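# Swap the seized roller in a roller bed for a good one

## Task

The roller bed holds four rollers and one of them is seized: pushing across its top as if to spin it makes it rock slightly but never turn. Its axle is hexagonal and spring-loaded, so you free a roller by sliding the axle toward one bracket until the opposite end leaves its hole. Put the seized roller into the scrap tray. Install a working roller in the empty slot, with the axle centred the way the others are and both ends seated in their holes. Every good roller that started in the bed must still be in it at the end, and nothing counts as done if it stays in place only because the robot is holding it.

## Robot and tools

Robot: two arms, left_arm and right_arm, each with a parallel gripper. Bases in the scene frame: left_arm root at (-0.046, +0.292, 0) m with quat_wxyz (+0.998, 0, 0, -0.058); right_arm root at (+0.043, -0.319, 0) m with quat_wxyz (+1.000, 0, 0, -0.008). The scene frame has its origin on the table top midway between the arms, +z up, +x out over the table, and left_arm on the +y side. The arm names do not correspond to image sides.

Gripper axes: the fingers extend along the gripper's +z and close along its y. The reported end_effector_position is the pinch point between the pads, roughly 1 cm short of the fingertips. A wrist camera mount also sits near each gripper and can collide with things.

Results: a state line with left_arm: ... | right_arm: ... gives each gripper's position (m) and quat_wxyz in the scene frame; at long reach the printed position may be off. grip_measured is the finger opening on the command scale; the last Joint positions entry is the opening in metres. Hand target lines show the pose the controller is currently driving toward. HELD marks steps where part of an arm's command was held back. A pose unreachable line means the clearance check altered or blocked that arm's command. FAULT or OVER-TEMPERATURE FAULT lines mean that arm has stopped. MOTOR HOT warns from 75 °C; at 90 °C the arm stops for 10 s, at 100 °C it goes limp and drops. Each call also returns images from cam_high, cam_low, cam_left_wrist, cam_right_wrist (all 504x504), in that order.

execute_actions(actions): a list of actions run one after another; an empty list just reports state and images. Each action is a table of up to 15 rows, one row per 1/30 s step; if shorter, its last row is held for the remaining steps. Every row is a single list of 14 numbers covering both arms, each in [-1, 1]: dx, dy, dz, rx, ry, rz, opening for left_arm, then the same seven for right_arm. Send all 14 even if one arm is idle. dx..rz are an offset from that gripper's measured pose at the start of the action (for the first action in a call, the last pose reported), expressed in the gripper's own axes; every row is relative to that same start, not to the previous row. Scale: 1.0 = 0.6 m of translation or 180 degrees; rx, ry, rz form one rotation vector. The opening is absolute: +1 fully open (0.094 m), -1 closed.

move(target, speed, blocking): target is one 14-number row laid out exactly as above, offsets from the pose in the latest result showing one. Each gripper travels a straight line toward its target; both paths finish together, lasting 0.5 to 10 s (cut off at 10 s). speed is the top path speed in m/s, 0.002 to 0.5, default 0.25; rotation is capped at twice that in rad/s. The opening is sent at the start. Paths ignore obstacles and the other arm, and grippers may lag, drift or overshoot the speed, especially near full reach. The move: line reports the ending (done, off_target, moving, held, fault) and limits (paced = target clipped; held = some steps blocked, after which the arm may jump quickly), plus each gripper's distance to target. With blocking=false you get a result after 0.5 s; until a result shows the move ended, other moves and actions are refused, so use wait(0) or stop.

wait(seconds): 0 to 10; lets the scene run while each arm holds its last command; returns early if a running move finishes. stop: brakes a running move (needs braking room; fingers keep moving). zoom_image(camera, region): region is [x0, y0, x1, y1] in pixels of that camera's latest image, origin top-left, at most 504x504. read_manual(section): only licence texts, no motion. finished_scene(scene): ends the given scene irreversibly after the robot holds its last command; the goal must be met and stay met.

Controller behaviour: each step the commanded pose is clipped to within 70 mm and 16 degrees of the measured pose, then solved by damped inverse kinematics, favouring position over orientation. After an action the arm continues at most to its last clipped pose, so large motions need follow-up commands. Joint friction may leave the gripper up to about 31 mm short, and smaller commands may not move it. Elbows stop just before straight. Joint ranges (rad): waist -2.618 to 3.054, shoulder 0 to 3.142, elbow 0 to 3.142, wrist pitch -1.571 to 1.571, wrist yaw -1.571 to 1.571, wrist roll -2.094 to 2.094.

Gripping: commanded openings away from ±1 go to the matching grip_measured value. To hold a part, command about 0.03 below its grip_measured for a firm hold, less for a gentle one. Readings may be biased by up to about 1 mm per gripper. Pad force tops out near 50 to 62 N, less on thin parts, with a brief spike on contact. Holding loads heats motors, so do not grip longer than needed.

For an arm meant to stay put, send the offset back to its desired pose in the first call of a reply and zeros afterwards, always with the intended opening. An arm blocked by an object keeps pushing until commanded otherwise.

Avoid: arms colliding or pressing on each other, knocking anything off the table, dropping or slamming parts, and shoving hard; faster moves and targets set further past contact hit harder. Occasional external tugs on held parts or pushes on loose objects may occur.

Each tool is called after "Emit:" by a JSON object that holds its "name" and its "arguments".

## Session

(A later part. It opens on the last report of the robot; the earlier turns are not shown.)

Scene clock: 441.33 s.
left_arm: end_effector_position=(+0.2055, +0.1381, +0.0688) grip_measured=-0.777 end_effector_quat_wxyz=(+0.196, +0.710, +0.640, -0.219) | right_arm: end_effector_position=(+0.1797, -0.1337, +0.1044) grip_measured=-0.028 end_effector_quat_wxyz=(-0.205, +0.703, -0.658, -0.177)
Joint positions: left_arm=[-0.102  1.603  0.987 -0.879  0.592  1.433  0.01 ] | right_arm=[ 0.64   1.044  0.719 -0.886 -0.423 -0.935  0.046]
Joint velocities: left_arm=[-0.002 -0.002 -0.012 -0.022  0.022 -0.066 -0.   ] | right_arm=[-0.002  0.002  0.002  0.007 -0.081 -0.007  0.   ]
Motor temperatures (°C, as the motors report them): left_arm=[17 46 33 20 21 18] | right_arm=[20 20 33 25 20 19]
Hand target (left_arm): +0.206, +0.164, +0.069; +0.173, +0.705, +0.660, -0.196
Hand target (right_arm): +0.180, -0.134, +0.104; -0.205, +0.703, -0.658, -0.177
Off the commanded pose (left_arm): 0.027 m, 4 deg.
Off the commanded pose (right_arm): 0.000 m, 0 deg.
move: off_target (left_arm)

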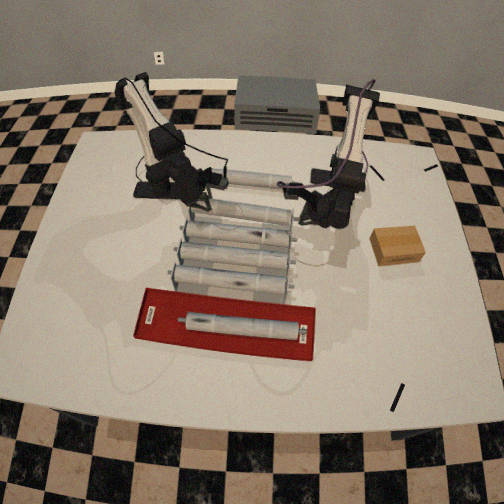

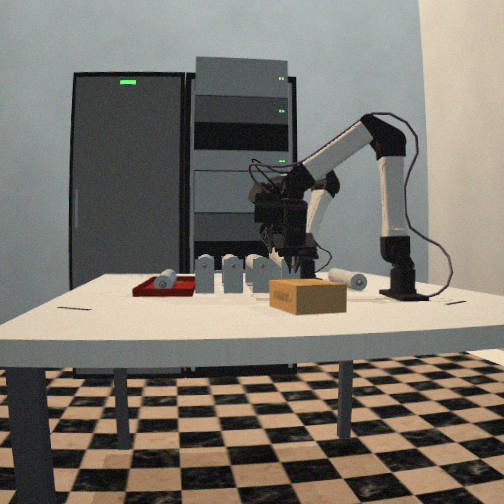

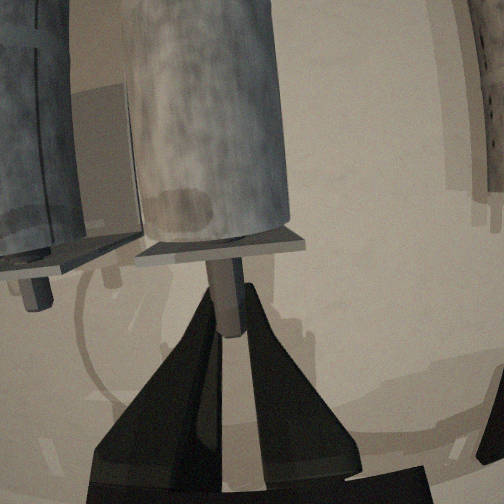

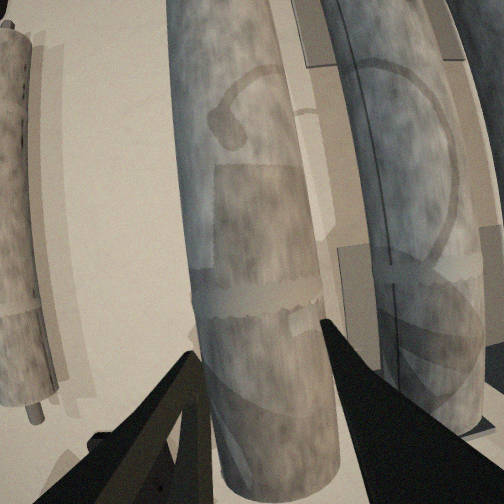

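Emit:
{"name": "move", "arguments": {"target": [0.04,0,-0.025,0,0,0,-1,0.02,0,0.04,0,0,0,-0.3], "speed": 0.02}}

Scene clock: 445.10 s.
left_arm: end_effector_position=(+0.2056, +0.1381, +0.0686) grip_measured=-0.777 end_effector_quat_wxyz=(+0.215, +0.713, +0.621, -0.245) | right_arm: end_effector_position=(+0.1794, -0.1336, +0.1032) grip_measured=-0.028 end_effector_quat_wxyz=(-0.211, +0.701, -0.657, -0.180)
Joint positions: left_arm=[-0.067  1.63   0.986 -0.887  0.663  1.511  0.01 ] | right_arm=[ 0.635  1.033  0.703 -0.871 -0.432 -0.935  0.046]
Joint velocities: left_arm=[ 0.002  0.007 -0.012 -0.051 -0.081 -0.022  0.   ] | right_arm=[-0.027 -0.002  0.002  0.037  0.022 -0.007 -0.   ]
Motor temperatures (°C, as the motors report them): left_arm=[18 45 33 20 21 18] | right_arm=[20 20 33 25 20 19]
Hand target (left_arm): +0.208, +0.165, +0.067; +0.196, +0.710, +0.640, -0.219
Hand target (right_arm): +0.179, -0.134, +0.080; -0.203, +0.703, -0.658, -0.177
Off the commanded pose (left_arm): 0.028 m, 4 deg.
Off the commanded pose (right_arm): 0.026 m, 1 deg.
move: off_target (left_arm, right_arm)

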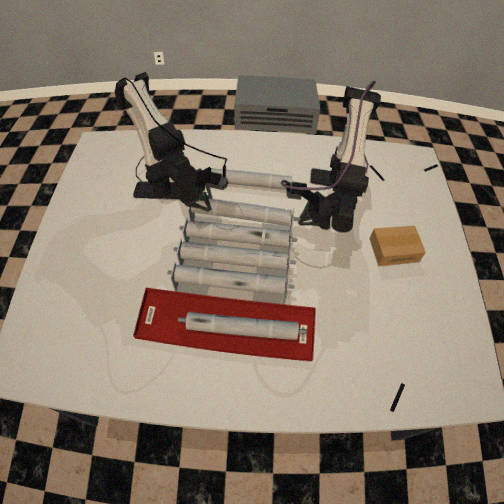

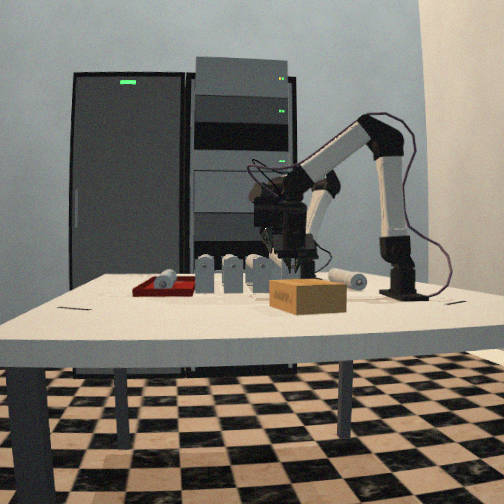

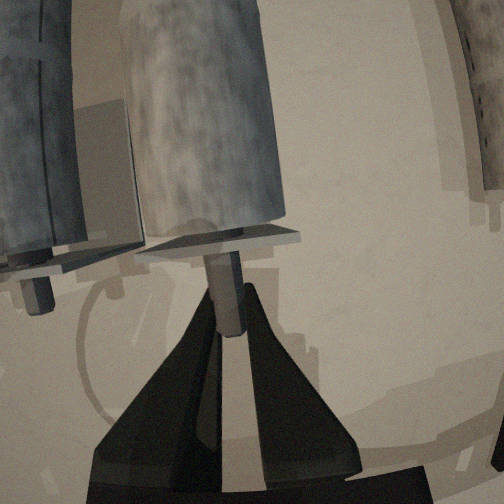

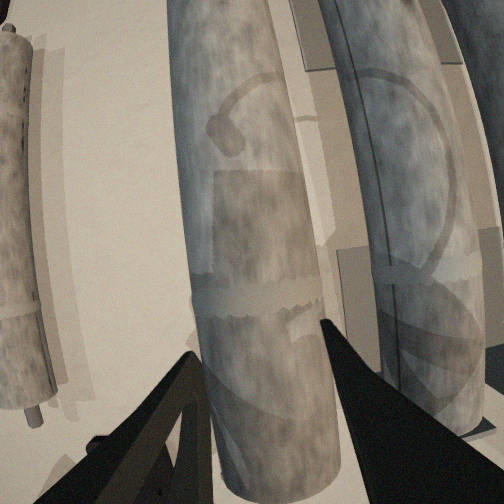

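Emit:
{"name": "move", "arguments": {"target": [0.04,0,-0.025,0,0,0,-1,-0.03,0,0.055,0,0,0,-0.3], "speed": 0.02}}

Scene clock: 449.20 s.
left_arm: end_effector_position=(+0.2056, +0.1382, +0.0681) grip_measured=-0.777 end_effector_quat_wxyz=(+0.235, +0.712, +0.604, -0.271) | right_arm: end_effector_position=(+0.1787, -0.1310, +0.1026) grip_measured=-0.040 end_effector_quat_wxyz=(-0.199, +0.693, -0.679, -0.142)
Joint positions: left_arm=[-0.032  1.663  0.986 -0.898  0.734  1.587  0.01 ] | right_arm=[ 0.735  1.03   0.721 -0.87  -0.309 -0.811  0.045]
Joint velocities: left_arm=[-0.002 -0.012 -0.002  0.022 -0.007 -0.007 -0.001] | right_arm=[ 0.007 -0.007 -0.002  0.037 -0.007 -0.022 -0.   ]
Motor temperatures (°C, as the motors report them): left_arm=[18 45 33 20 21 18] | right_arm=[20 20 32 27 20 19]
Hand target (left_arm): +0.209, +0.165, +0.065; +0.215, +0.712, +0.622, -0.244
Hand target (right_arm): +0.175, -0.108, +0.088; -0.207, +0.703, -0.657, -0.179
Off the commanded pose (left_arm): 0.028 m, 4 deg.
Off the commanded pose (right_arm): 0.035 m, 5 deg.
move: off_target (left_arm, right_arm)

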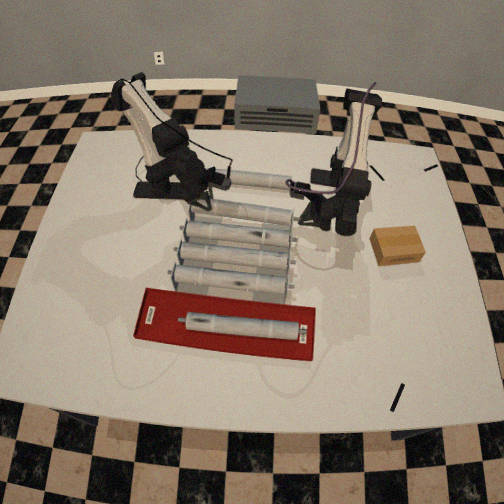

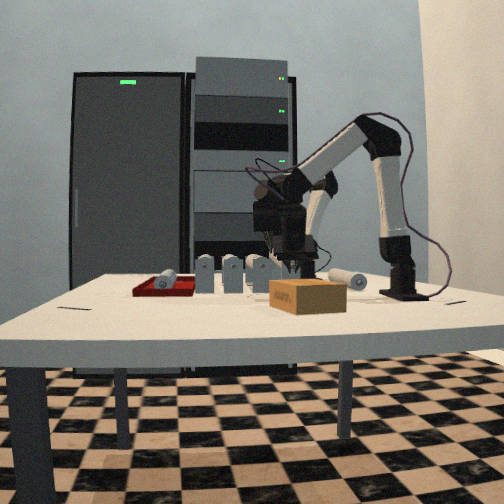

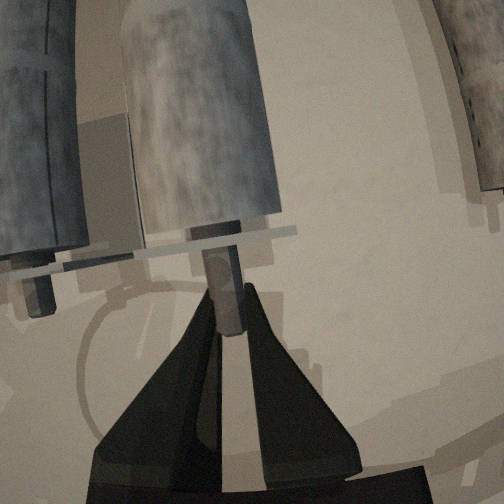

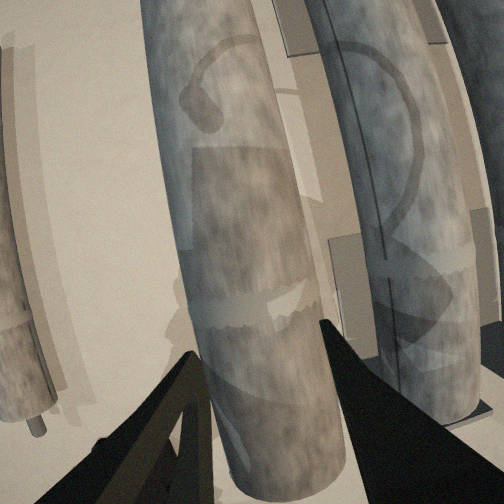

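Emit:
{"name": "zoom_image", "arguments": {"camera": "cam_high", "region": [165,180,255,240]}}

Region (165, 180, 255, 240) of cam_high's 504x504 image, scaled by 5.600, with more detail than that image has.

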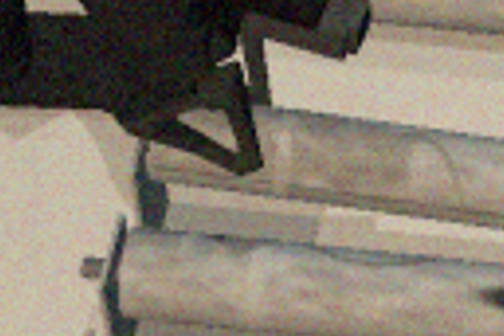

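Emit:
{"name": "move", "arguments": {"target": [0.03,0,-0.03,0,0.03,0,-1,0.04,0,0.07,0,0,0,-0.3], "speed": 0.02}}

Scene clock: 456.83 s.
left_arm: end_effector_position=(+0.2053, +0.1380, +0.0679) grip_measured=-0.777 end_effector_quat_wxyz=(+0.232, +0.714, +0.603, -0.270) | right_arm: end_effector_position=(+0.1787, -0.1324, +0.1021) grip_measured=-0.040 end_effector_quat_wxyz=(-0.226, +0.689, -0.670, -0.157)
Joint positions: left_arm=[-0.036  1.664  0.99  -0.902  0.728  1.588  0.01 ] | right_arm=[ 0.692  0.98   0.67  -0.827 -0.361 -0.843  0.045]
Joint velocities: left_arm=[-0.032 -0.002  0.007  0.022 -0.007  0.007  0.   ] | right_arm=[-0.017  0.012  0.012 -0.051  0.007  0.022 -0.001]
Motor temperatures (°C, as the motors report them): left_arm=[18 44 34 20 21 18] | right_arm=[20 20 31 30 20 19]
Hand target (left_arm): +0.209, +0.162, +0.069; +0.207, +0.723, +0.615, -0.238
Hand target (right_arm): +0.177, -0.140, +0.061; -0.196, +0.694, -0.678, -0.142
Off the commanded pose (left_arm): 0.026 m, 5 deg.
Off the commanded pose (right_arm): 0.048 m, 4 deg.
move: off_target (left_arm, right_arm)

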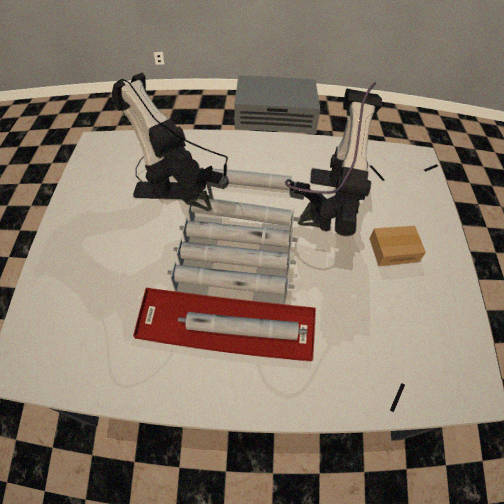

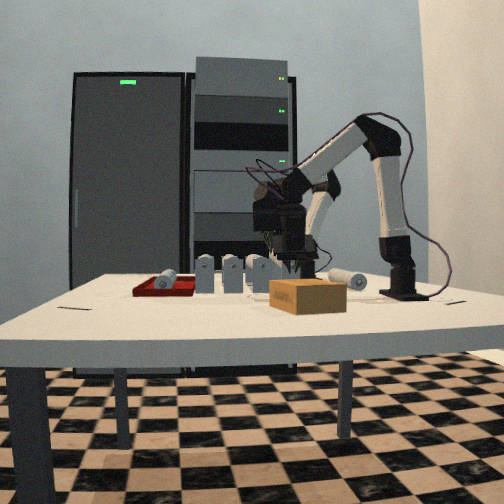

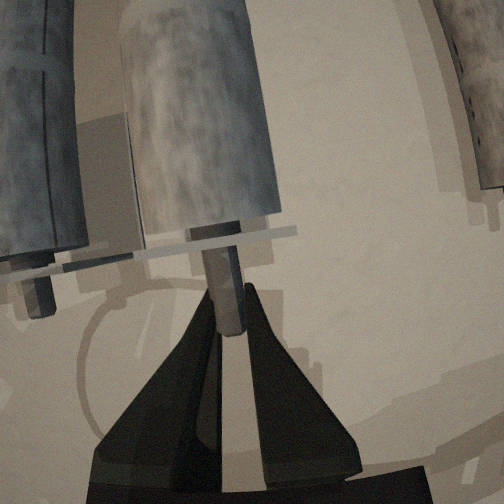

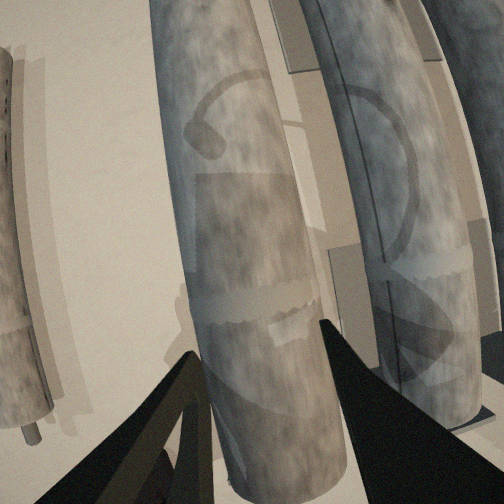

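Emit:
{"name": "move", "arguments": {"target": [0.03,0,-0.03,0,0,0,-1,0,0,0,0,0,0,0.5]}}

Emit:
{"name": "move", "arguments": {"target": [0.03,0,-0.03,0,0,0,-1,0.02,0,-0.12,0,0,0,0.5], "speed": 0.08}}

Scene clock: 460.23 s.
left_arm: end_effector_position=(+0.2063, +0.1421, +0.0741) grip_measured=-0.779 end_effector_quat_wxyz=(+0.257, +0.711, +0.588, -0.288) | right_arm: end_effector_position=(+0.1792, -0.1319, +0.1039) grip_measured=+0.498 end_effector_quat_wxyz=(-0.229, +0.689, -0.669, -0.157)
Joint positions: left_arm=[ 0.009  1.677  0.997 -0.936  0.791  1.671  0.01 ] | right_arm=[ 0.691  0.976  0.673 -0.827 -0.362 -0.843  0.07 ]
Joint velocities: left_arm=[ 0.012  0.007 -0.022 -0.051 -0.066 -0.007  0.001] | right_arm=[-0.012 -0.012 -0.002 -0.066  0.037  0.037  0.001]
Motor temperatures (°C, as the motors report them): left_arm=[18 44 34 20 21 18] | right_arm=[20 20 31 30 20 19]
Hand target (left_arm): +0.209, +0.163, +0.069; +0.233, +0.713, +0.604, -0.269
Hand target (right_arm): +0.179, -0.132, +0.102; -0.225, +0.689, -0.670, -0.157
Off the commanded pose (left_arm): 0.022 m, 4 deg.
Off the commanded pose (right_arm): 0.002 m, 0 deg.
move: off_target (left_arm)

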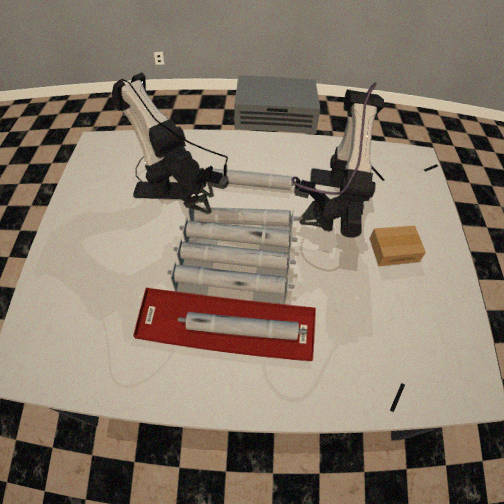

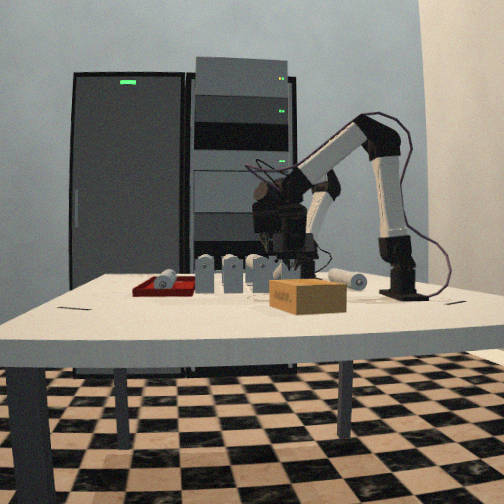

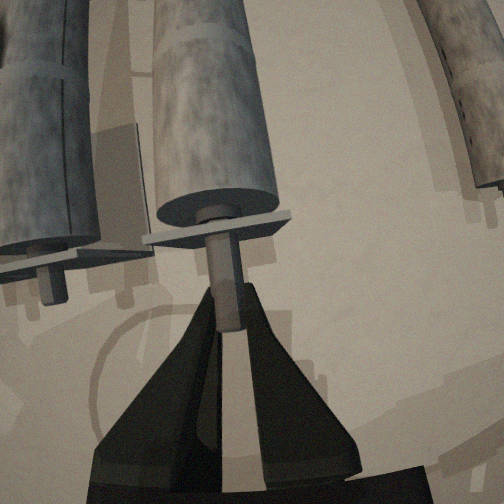

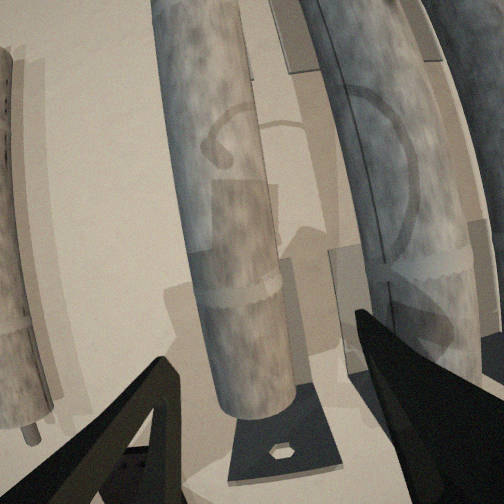

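Scene clock: 461.73 s.
left_arm: end_effector_position=(+0.2066, +0.1423, +0.0740) grip_measured=-0.779 end_effector_quat_wxyz=(+0.278, +0.710, +0.570, -0.307) | right_arm: end_effector_position=(+0.1758, -0.1770, +0.1530) grip_measured=+0.498 end_effector_quat_wxyz=(-0.226, +0.688, -0.671, -0.158)
Joint positions: left_arm=[ 0.036  1.708  0.997 -0.949  0.85   1.748  0.01 ] | right_arm=[ 0.433  0.91   0.857 -1.188 -0.459 -1.101  0.07 ]
Joint velocities: left_arm=[-0.002  0.002 -0.017 -0.066  0.037  0.037 -0.   ] | right_arm=[-0.012 -0.007 -0.012 -0.037  0.022  0.081 -0.001]
Motor temperatures (°C, as the motors report them): left_arm=[18 44 34 20 21 18] | right_arm=[20 20 31 29 20 19]
Hand target (left_arm): +0.210, +0.166, +0.074; +0.257, +0.710, +0.589, -0.287
Hand target (right_arm): +0.174, -0.178, +0.159; -0.231, +0.688, -0.669, -0.157
Off the commanded pose (left_arm): 0.025 m, 4 deg.
Off the commanded pose (right_arm): 0.007 m, 0 deg.
move: off_target (left_arm)

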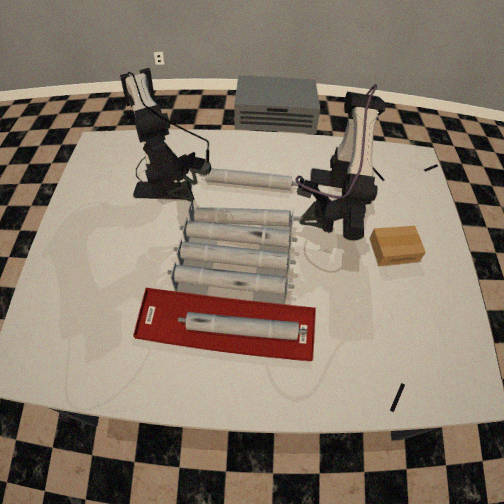

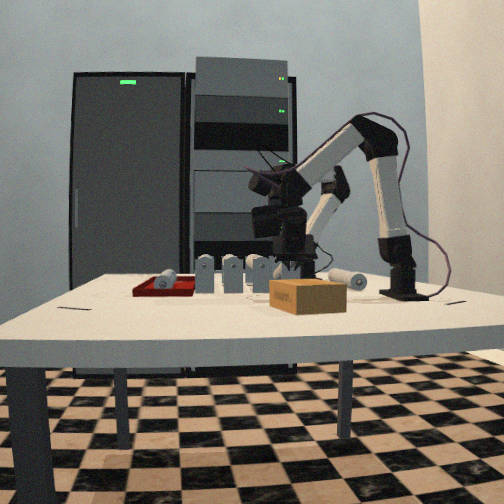

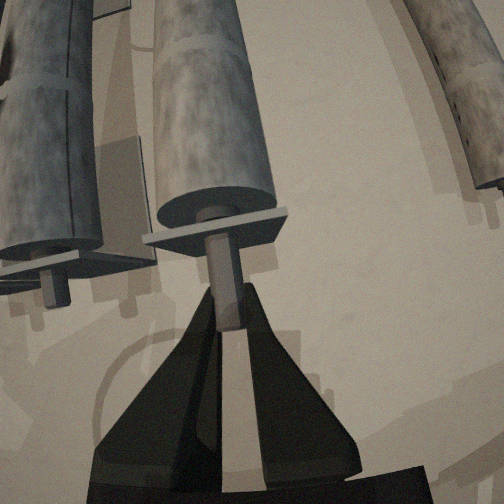

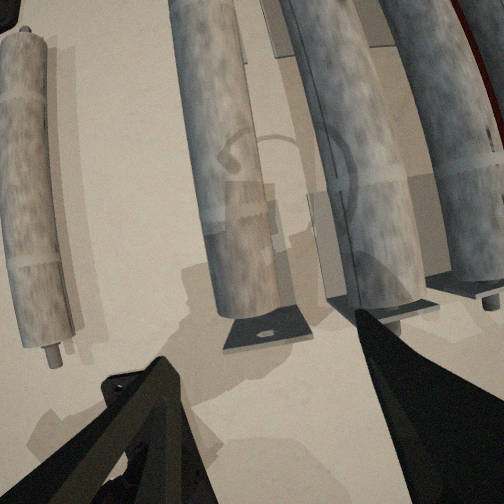

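Emit:
{"name": "move", "arguments": {"target": [0,0,0,0,0,0,-0.3,-0.007,0.025,0.24,0,0,0,0.5], "speed": 0.08}}

Emit:
{"name": "move", "arguments": {"target": [0.05,0,-0.1,0,0,0,-0.3,0,0,0,0,0,0,-0.3], "speed": 0.08}}

Scene clock: 470.47 s.
left_arm: end_effector_position=(+0.2065, +0.1416, +0.0742) grip_measured=-0.301 end_effector_quat_wxyz=(+0.278, +0.710, +0.569, -0.307) | right_arm: end_effector_position=(+0.1769, -0.0984, +0.0415) grip_measured=+0.498 end_effector_quat_wxyz=(-0.236, +0.689, -0.667, -0.159)
Joint positions: left_arm=[ 0.034  1.708  0.997 -0.948  0.852  1.748  0.033] | right_arm=[ 0.845  1.133  0.476 -0.41  -0.297 -0.697  0.07 ]
Joint velocities: left_arm=[-0.027  0.012  0.012  0.081  0.007 -0.051 -0.001] | right_arm=[ 0.012 -0.002 -0.007 -0.051  0.007  0.007 -0.   ]
Motor temperatures (°C, as the motors report them): left_arm=[18 43 35 20 21 18] | right_arm=[20 20 32 27 20 19]
Hand target (left_arm): +0.207, +0.142, +0.074; +0.278, +0.710, +0.570, -0.307
Hand target (right_arm): +0.172, -0.102, +0.031; -0.222, +0.689, -0.671, -0.157
Off the commanded pose (left_arm): 0.001 m, 0 deg.
Off the commanded pose (right_arm): 0.011 m, 1 deg.
move: off_target (right_arm)

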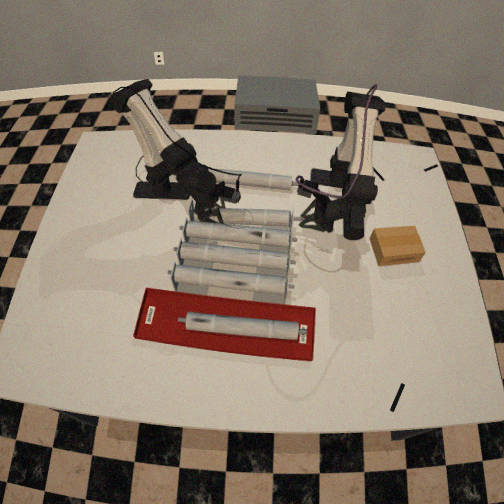

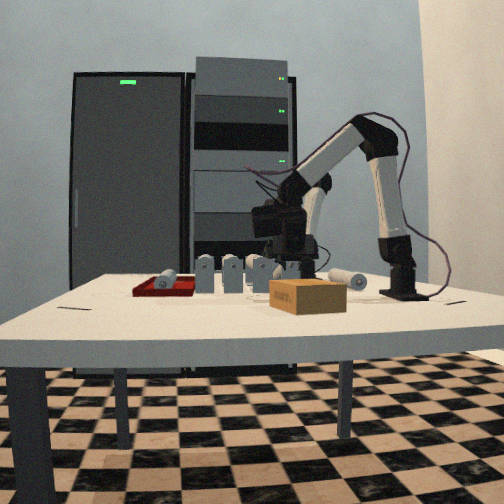

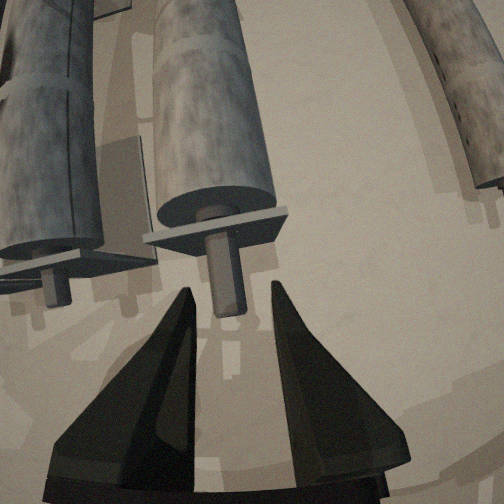

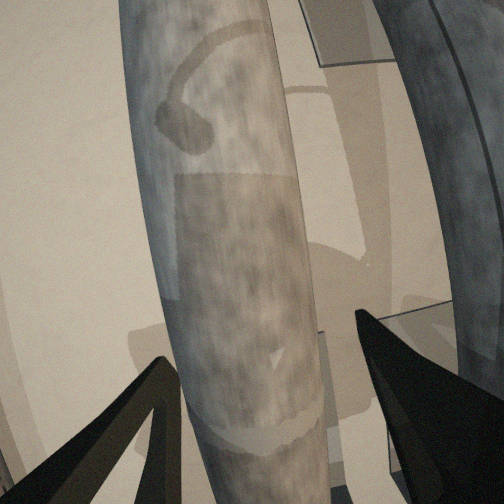

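Scene clock: 471.83 s.
left_arm: end_effector_position=(+0.2182, +0.2020, +0.0947) grip_measured=-0.301 end_effector_quat_wxyz=(+0.287, +0.710, +0.568, -0.302) | right_arm: end_effector_position=(+0.1741, -0.0985, +0.0410) grip_measured=+0.062 end_effector_quat_wxyz=(-0.231, +0.686, -0.670, -0.165)
Joint positions: left_arm=[ 0.252  1.774  1.149 -1.249  0.818  2.059  0.033] | right_arm=[ 0.847  1.133  0.476 -0.417 -0.306 -0.685  0.05 ]
Joint velocities: left_arm=[-0.007  0.012  0.007 -0.022 -0.081  0.066 -0.001] | right_arm=[ 0.022  0.007  0.002 -0.066 -0.051 -0.022 -0.   ]
Motor temperatures (°C, as the motors report them): left_arm=[18 43 35 20 21 18] | right_arm=[20 20 32 27 20 19]
Hand target (left_arm): +0.219, +0.206, +0.090; +0.278, +0.711, +0.570, -0.305
Hand target (right_arm): +0.177, -0.098, +0.041; -0.236, +0.688, -0.667, -0.159
Off the commanded pose (left_arm): 0.005 m, 1 deg.
Off the commanded pose (right_arm): 0.003 m, 1 deg.
move: done

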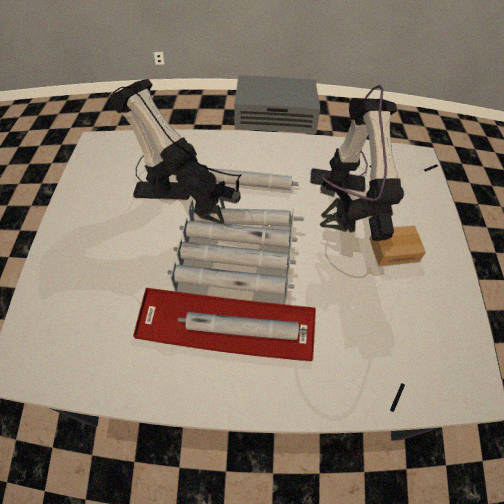

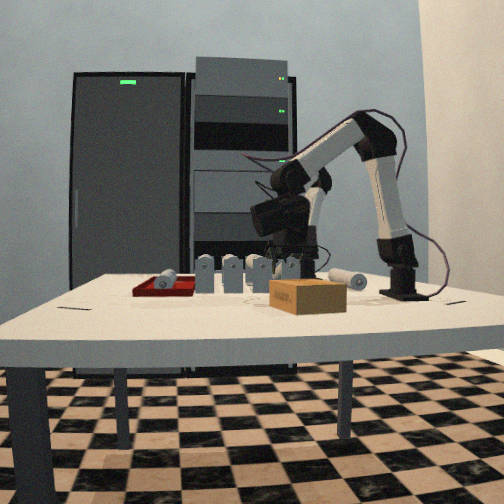

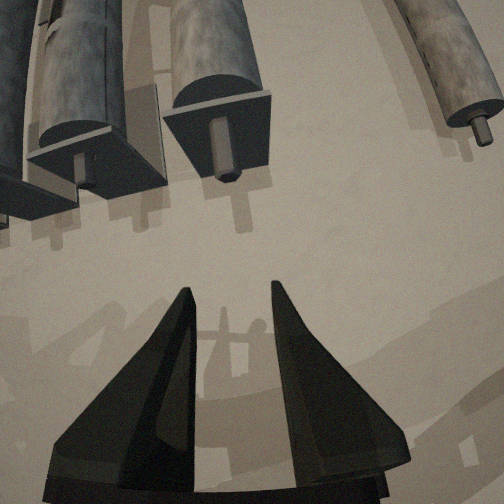

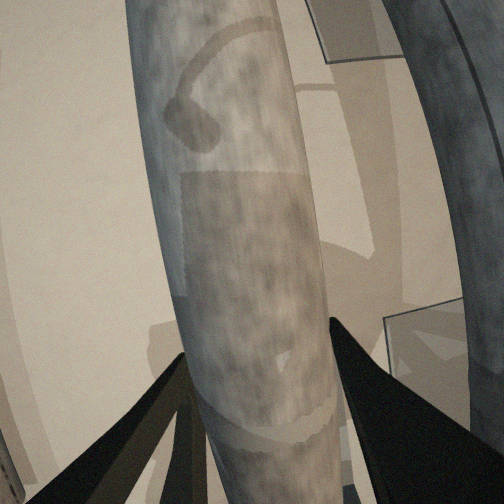

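Emit:
{"name": "move", "arguments": {"target": [0,0,0,0,0,0,-0.3,-0.038,-0.027,-0.062,0,0,0,-0.3], "speed": 0.015}}

Scene clock: 477.83 s.
left_arm: end_effector_position=(+0.2177, +0.2020, +0.0948) grip_measured=-0.301 end_effector_quat_wxyz=(+0.286, +0.710, +0.568, -0.303) | right_arm: end_effector_position=(+0.1770, -0.1000, +0.0663) grip_measured=+0.055 end_effector_quat_wxyz=(-0.209, +0.686, -0.677, -0.169)
Joint positions: left_arm=[ 0.252  1.774  1.149 -1.252  0.817  2.061  0.033] | right_arm=[ 0.821  1.133  0.602 -0.596 -0.327 -0.705  0.05 ]
Joint velocities: left_arm=[-0.007 -0.012 -0.007 -0.022  0.022 -0.007  0.   ] | right_arm=[-0.002 -0.002 -0.002  0.037 -0.007 -0.037 -0.001]
Motor temperatures (°C, as the motors report them): left_arm=[18 42 34 20 21 18] | right_arm=[20 20 33 27 20 19]
Hand target (left_arm): +0.218, +0.202, +0.095; +0.287, +0.710, +0.568, -0.302
Hand target (right_arm): +0.185, -0.098, +0.085; -0.231, +0.686, -0.670, -0.165
Off the commanded pose (left_arm): 0.000 m, 0 deg.
Off the commanded pose (right_arm): 0.022 m, 3 deg.
move: off_target (right_arm)

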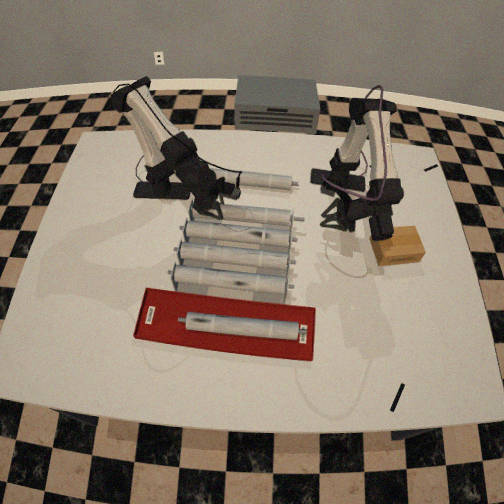

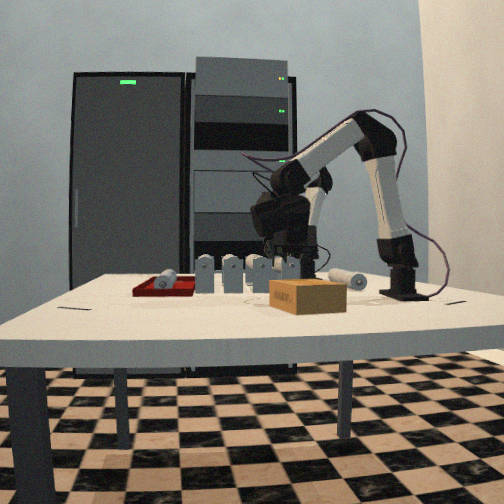

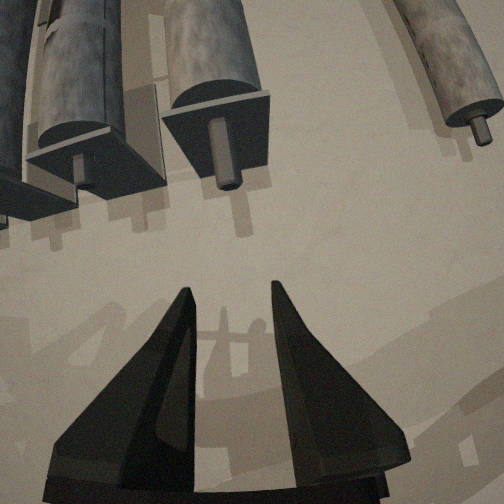

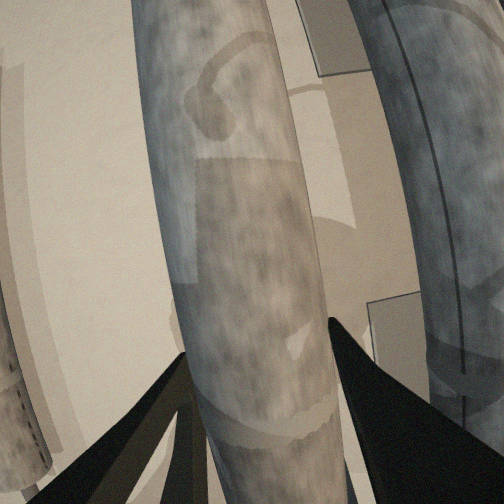

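Emit:
{"name": "move", "arguments": {"target": [0,0,0,0,0,0,-0.3,-0.022,-0.03,-0.036,0,0,0,-0.3], "speed": 0.015}}

Scene clock: 481.53 s.
left_arm: end_effector_position=(+0.2177, +0.2020, +0.0948) grip_measured=-0.301 end_effector_quat_wxyz=(+0.286, +0.710, +0.568, -0.303) | right_arm: end_effector_position=(+0.1816, -0.1034, +0.0752) grip_measured=+0.044 end_effector_quat_wxyz=(-0.186, +0.684, -0.683, -0.175)
Joint positions: left_arm=[ 0.252  1.774  1.149 -1.252  0.817  2.061  0.033] | right_arm=[ 0.782  1.172  0.677 -0.691 -0.353 -0.737  0.049]
Joint velocities: left_arm=[-0.017  0.002  0.002 -0.051 -0.022 -0.007  0.001] | right_arm=[-0.002  0.012 -0.022 -0.007  0.051  0.022 -0.001]
Motor temperatures (°C, as the motors report them): left_arm=[18 42 34 20 21 18] | right_arm=[20 21 34 27 20 19]
Hand target (left_arm): +0.218, +0.202, +0.095; +0.286, +0.710, +0.568, -0.303
Hand target (right_arm): +0.193, -0.099, +0.093; -0.210, +0.685, -0.677, -0.169
Off the commanded pose (left_arm): 0.000 m, 0 deg.
Off the commanded pose (right_arm): 0.021 m, 3 deg.
move: off_target (right_arm)

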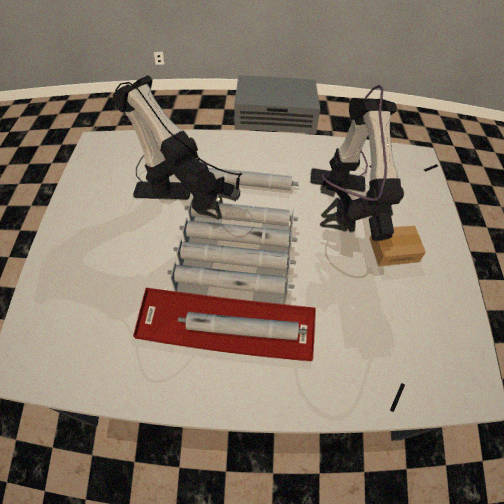

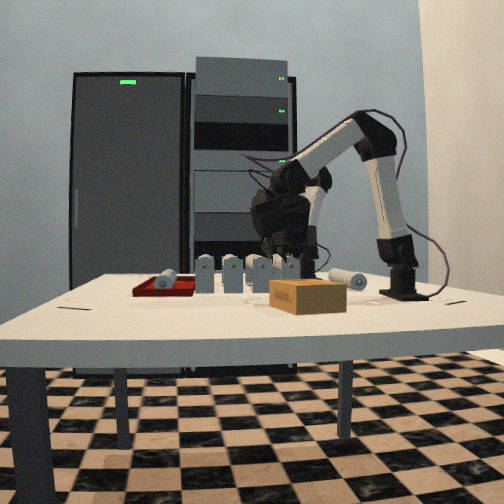

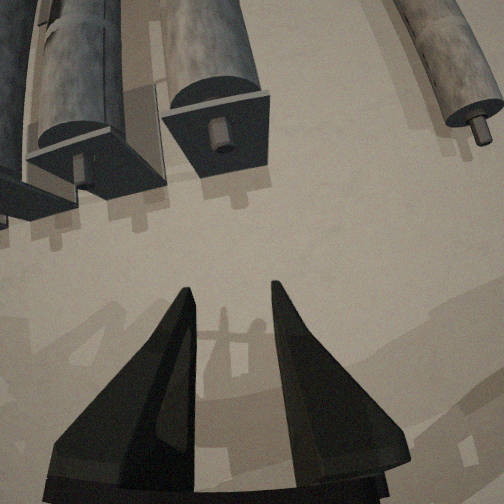

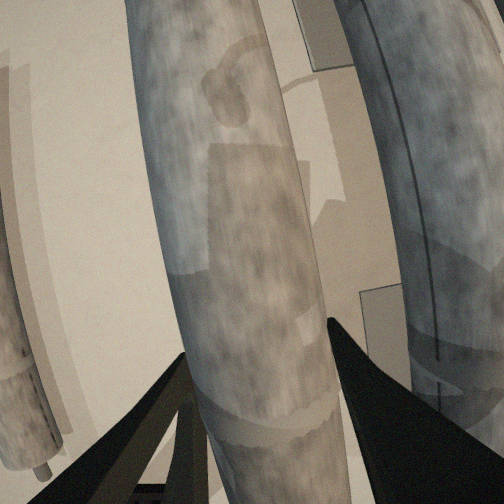

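Emit:
{"name": "move", "arguments": {"target": [0,0,0,0,0,0,-0.3,0,0,0,0,0,0,0.5]}}

Emit:
{"name": "move", "arguments": {"target": [0,0,0,0,0,0,-0.3,0,0.02,-0.09,0,0,0,0.5], "speed": 0.08}}

Emit:
{"name": "move", "arguments": {"target": [0,0,0,0,0,0,-0.3,0,0,0,0,0,0,-1]}}

Scene clock: 485.03 s.
left_arm: end_effector_position=(+0.2177, +0.2020, +0.0948) grip_measured=-0.301 end_effector_quat_wxyz=(+0.286, +0.710, +0.568, -0.303) | right_arm: end_effector_position=(+0.1817, -0.1032, +0.0752) grip_measured=+0.498 end_effector_quat_wxyz=(-0.186, +0.684, -0.683, -0.175)
Joint positions: left_arm=[ 0.252  1.774  1.149 -1.252  0.817  2.061  0.033] | right_arm=[ 0.782  1.172  0.677 -0.69  -0.353 -0.737  0.07 ]
Joint velocities: left_arm=[ 0.012  0.007  0.007 -0.022 -0.037 -0.022  0.   ] | right_arm=[-0.017 -0.007  0.002  0.037 -0.022  0.081 -0.001]
Motor temperatures (°C, as the motors report them): left_arm=[18 42 34 19 21 18] | right_arm=[20 21 35 26 20 19]
Hand target (left_arm): +0.218, +0.202, +0.095; +0.286, +0.710, +0.568, -0.303
Hand target (right_arm): +0.182, -0.103, +0.075; -0.186, +0.684, -0.683, -0.175
Off the commanded pose (left_arm): 0.000 m, 0 deg.
Off the commanded pose (right_arm): 0.000 m, 0 deg.
move: done

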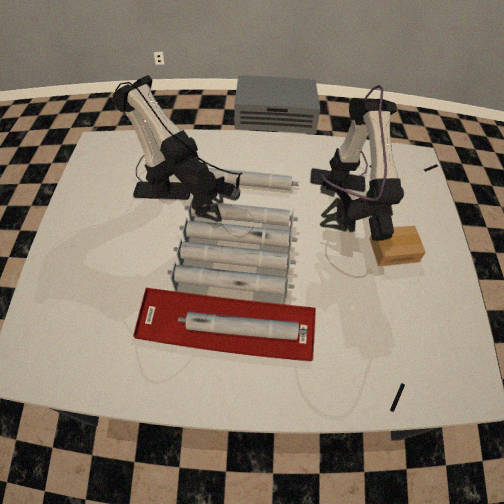

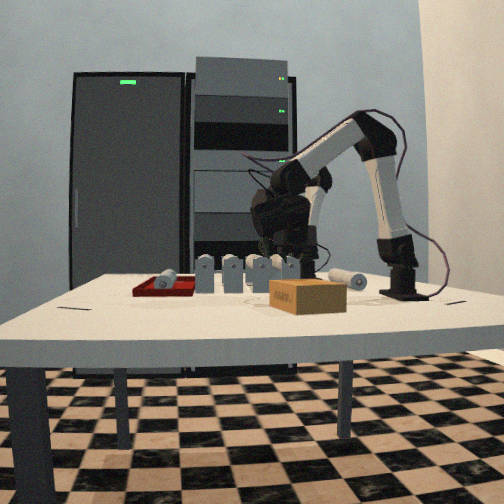

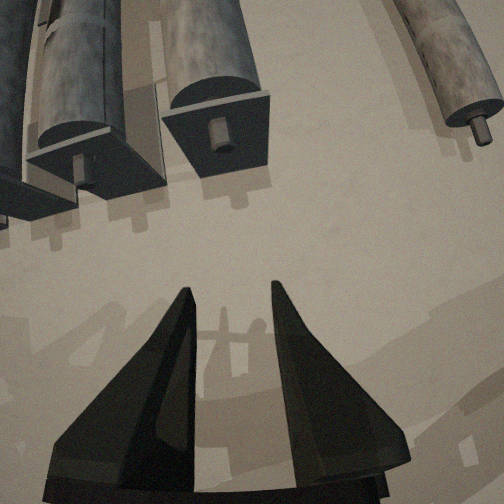

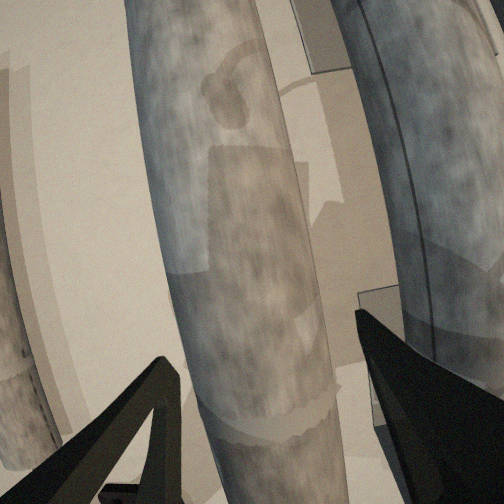

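Scene clock: 486.30 s.
left_arm: end_effector_position=(+0.2177, +0.2020, +0.0948) grip_measured=-0.301 end_effector_quat_wxyz=(+0.286, +0.710, +0.568, -0.303) | right_arm: end_effector_position=(+0.1691, -0.1274, +0.1154) grip_measured=+0.498 end_effector_quat_wxyz=(-0.182, +0.684, -0.684, -0.174)
Joint positions: left_arm=[ 0.252  1.774  1.149 -1.252  0.817  2.061  0.033] | right_arm=[ 0.731  1.042  0.775 -0.944 -0.369 -0.788  0.07 ]
Joint velocities: left_arm=[ 0.002 -0.007 -0.002 -0.037 -0.051 -0.022 -0.001] | right_arm=[-0.012  0.022 -0.002 -0.037  0.007 -0.037  0.   ]
Motor temperatures (°C, as the motors report them): left_arm=[18 42 34 19 21 18] | right_arm=[20 21 35 26 20 19]
Hand target (left_arm): +0.218, +0.202, +0.095; +0.286, +0.710, +0.568, -0.303
Hand target (right_arm): +0.169, -0.129, +0.122; -0.186, +0.684, -0.683, -0.175
Off the commanded pose (left_arm): 0.000 m, 0 deg.
Off the commanded pose (right_arm): 0.007 m, 0 deg.
move: done

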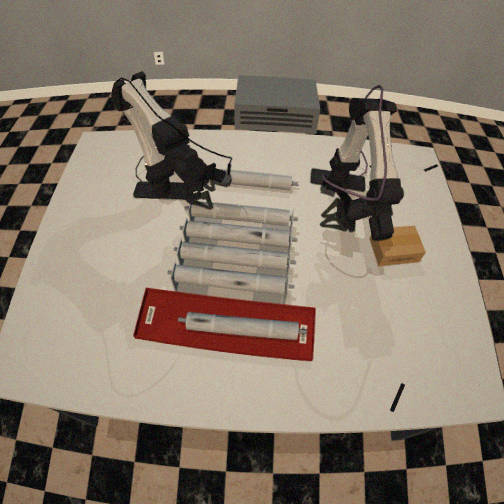

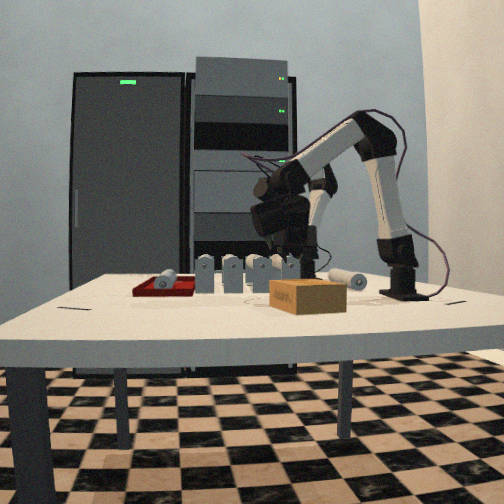

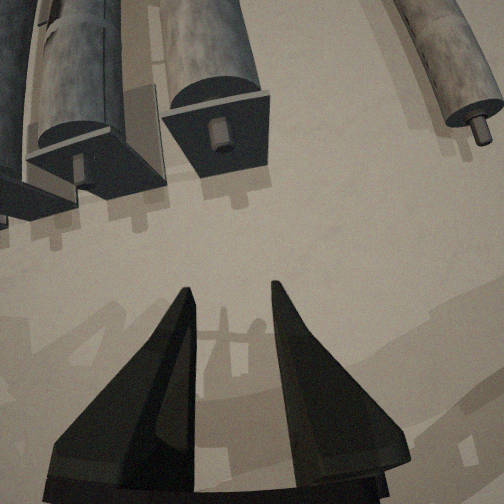

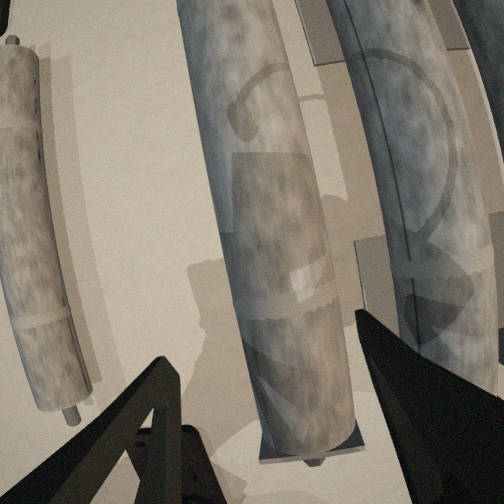

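Scene clock: 486.80 s.
left_arm: end_effector_position=(+0.2177, +0.2020, +0.0948) grip_measured=-0.301 end_effector_quat_wxyz=(+0.286, +0.710, +0.568, -0.303) | right_arm: end_effector_position=(+0.1691, -0.1274, +0.1154) grip_measured=-0.980 end_effector_quat_wxyz=(-0.182, +0.684, -0.684, -0.174)
Joint positions: left_arm=[ 0.252  1.774  1.149 -1.252  0.817  2.061  0.033] | right_arm=[ 0.731  1.042  0.775 -0.944 -0.369 -0.788  0.001]
Joint velocities: left_arm=[-0.012 -0.007 -0.002 -0.051 -0.007  0.007 -0.   ] | right_arm=[-0.027  0.012 -0.022  0.022  0.066  0.022 -0.   ]
Motor temperatures (°C, as the motors report them): left_arm=[18 42 34 19 21 18] | right_arm=[20 21 35 26 20 19]
Hand target (left_arm): +0.218, +0.202, +0.095; +0.286, +0.710, +0.568, -0.303
Hand target (right_arm): +0.169, -0.127, +0.115; -0.182, +0.684, -0.684, -0.174
Off the commanded pose (left_arm): 0.000 m, 0 deg.
Off the commanded pose (right_arm): 0.000 m, 0 deg.
move: done

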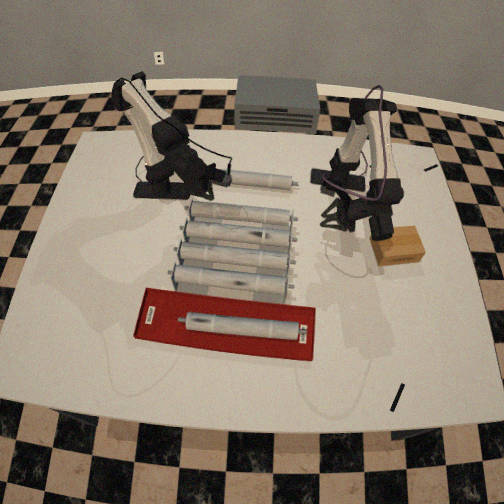

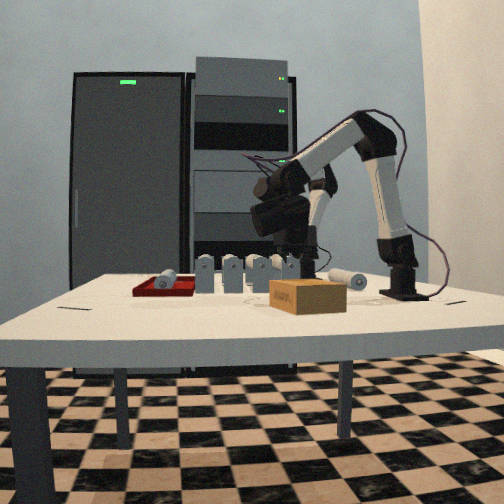

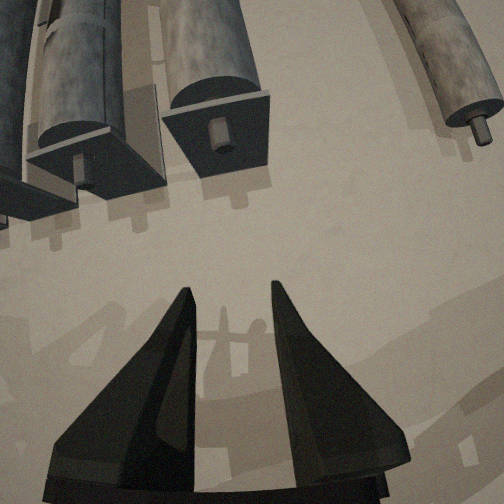

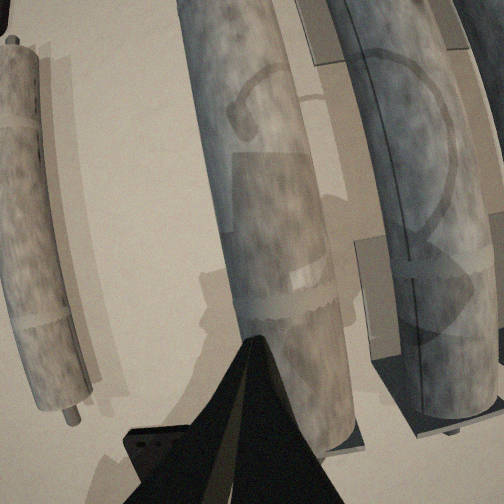

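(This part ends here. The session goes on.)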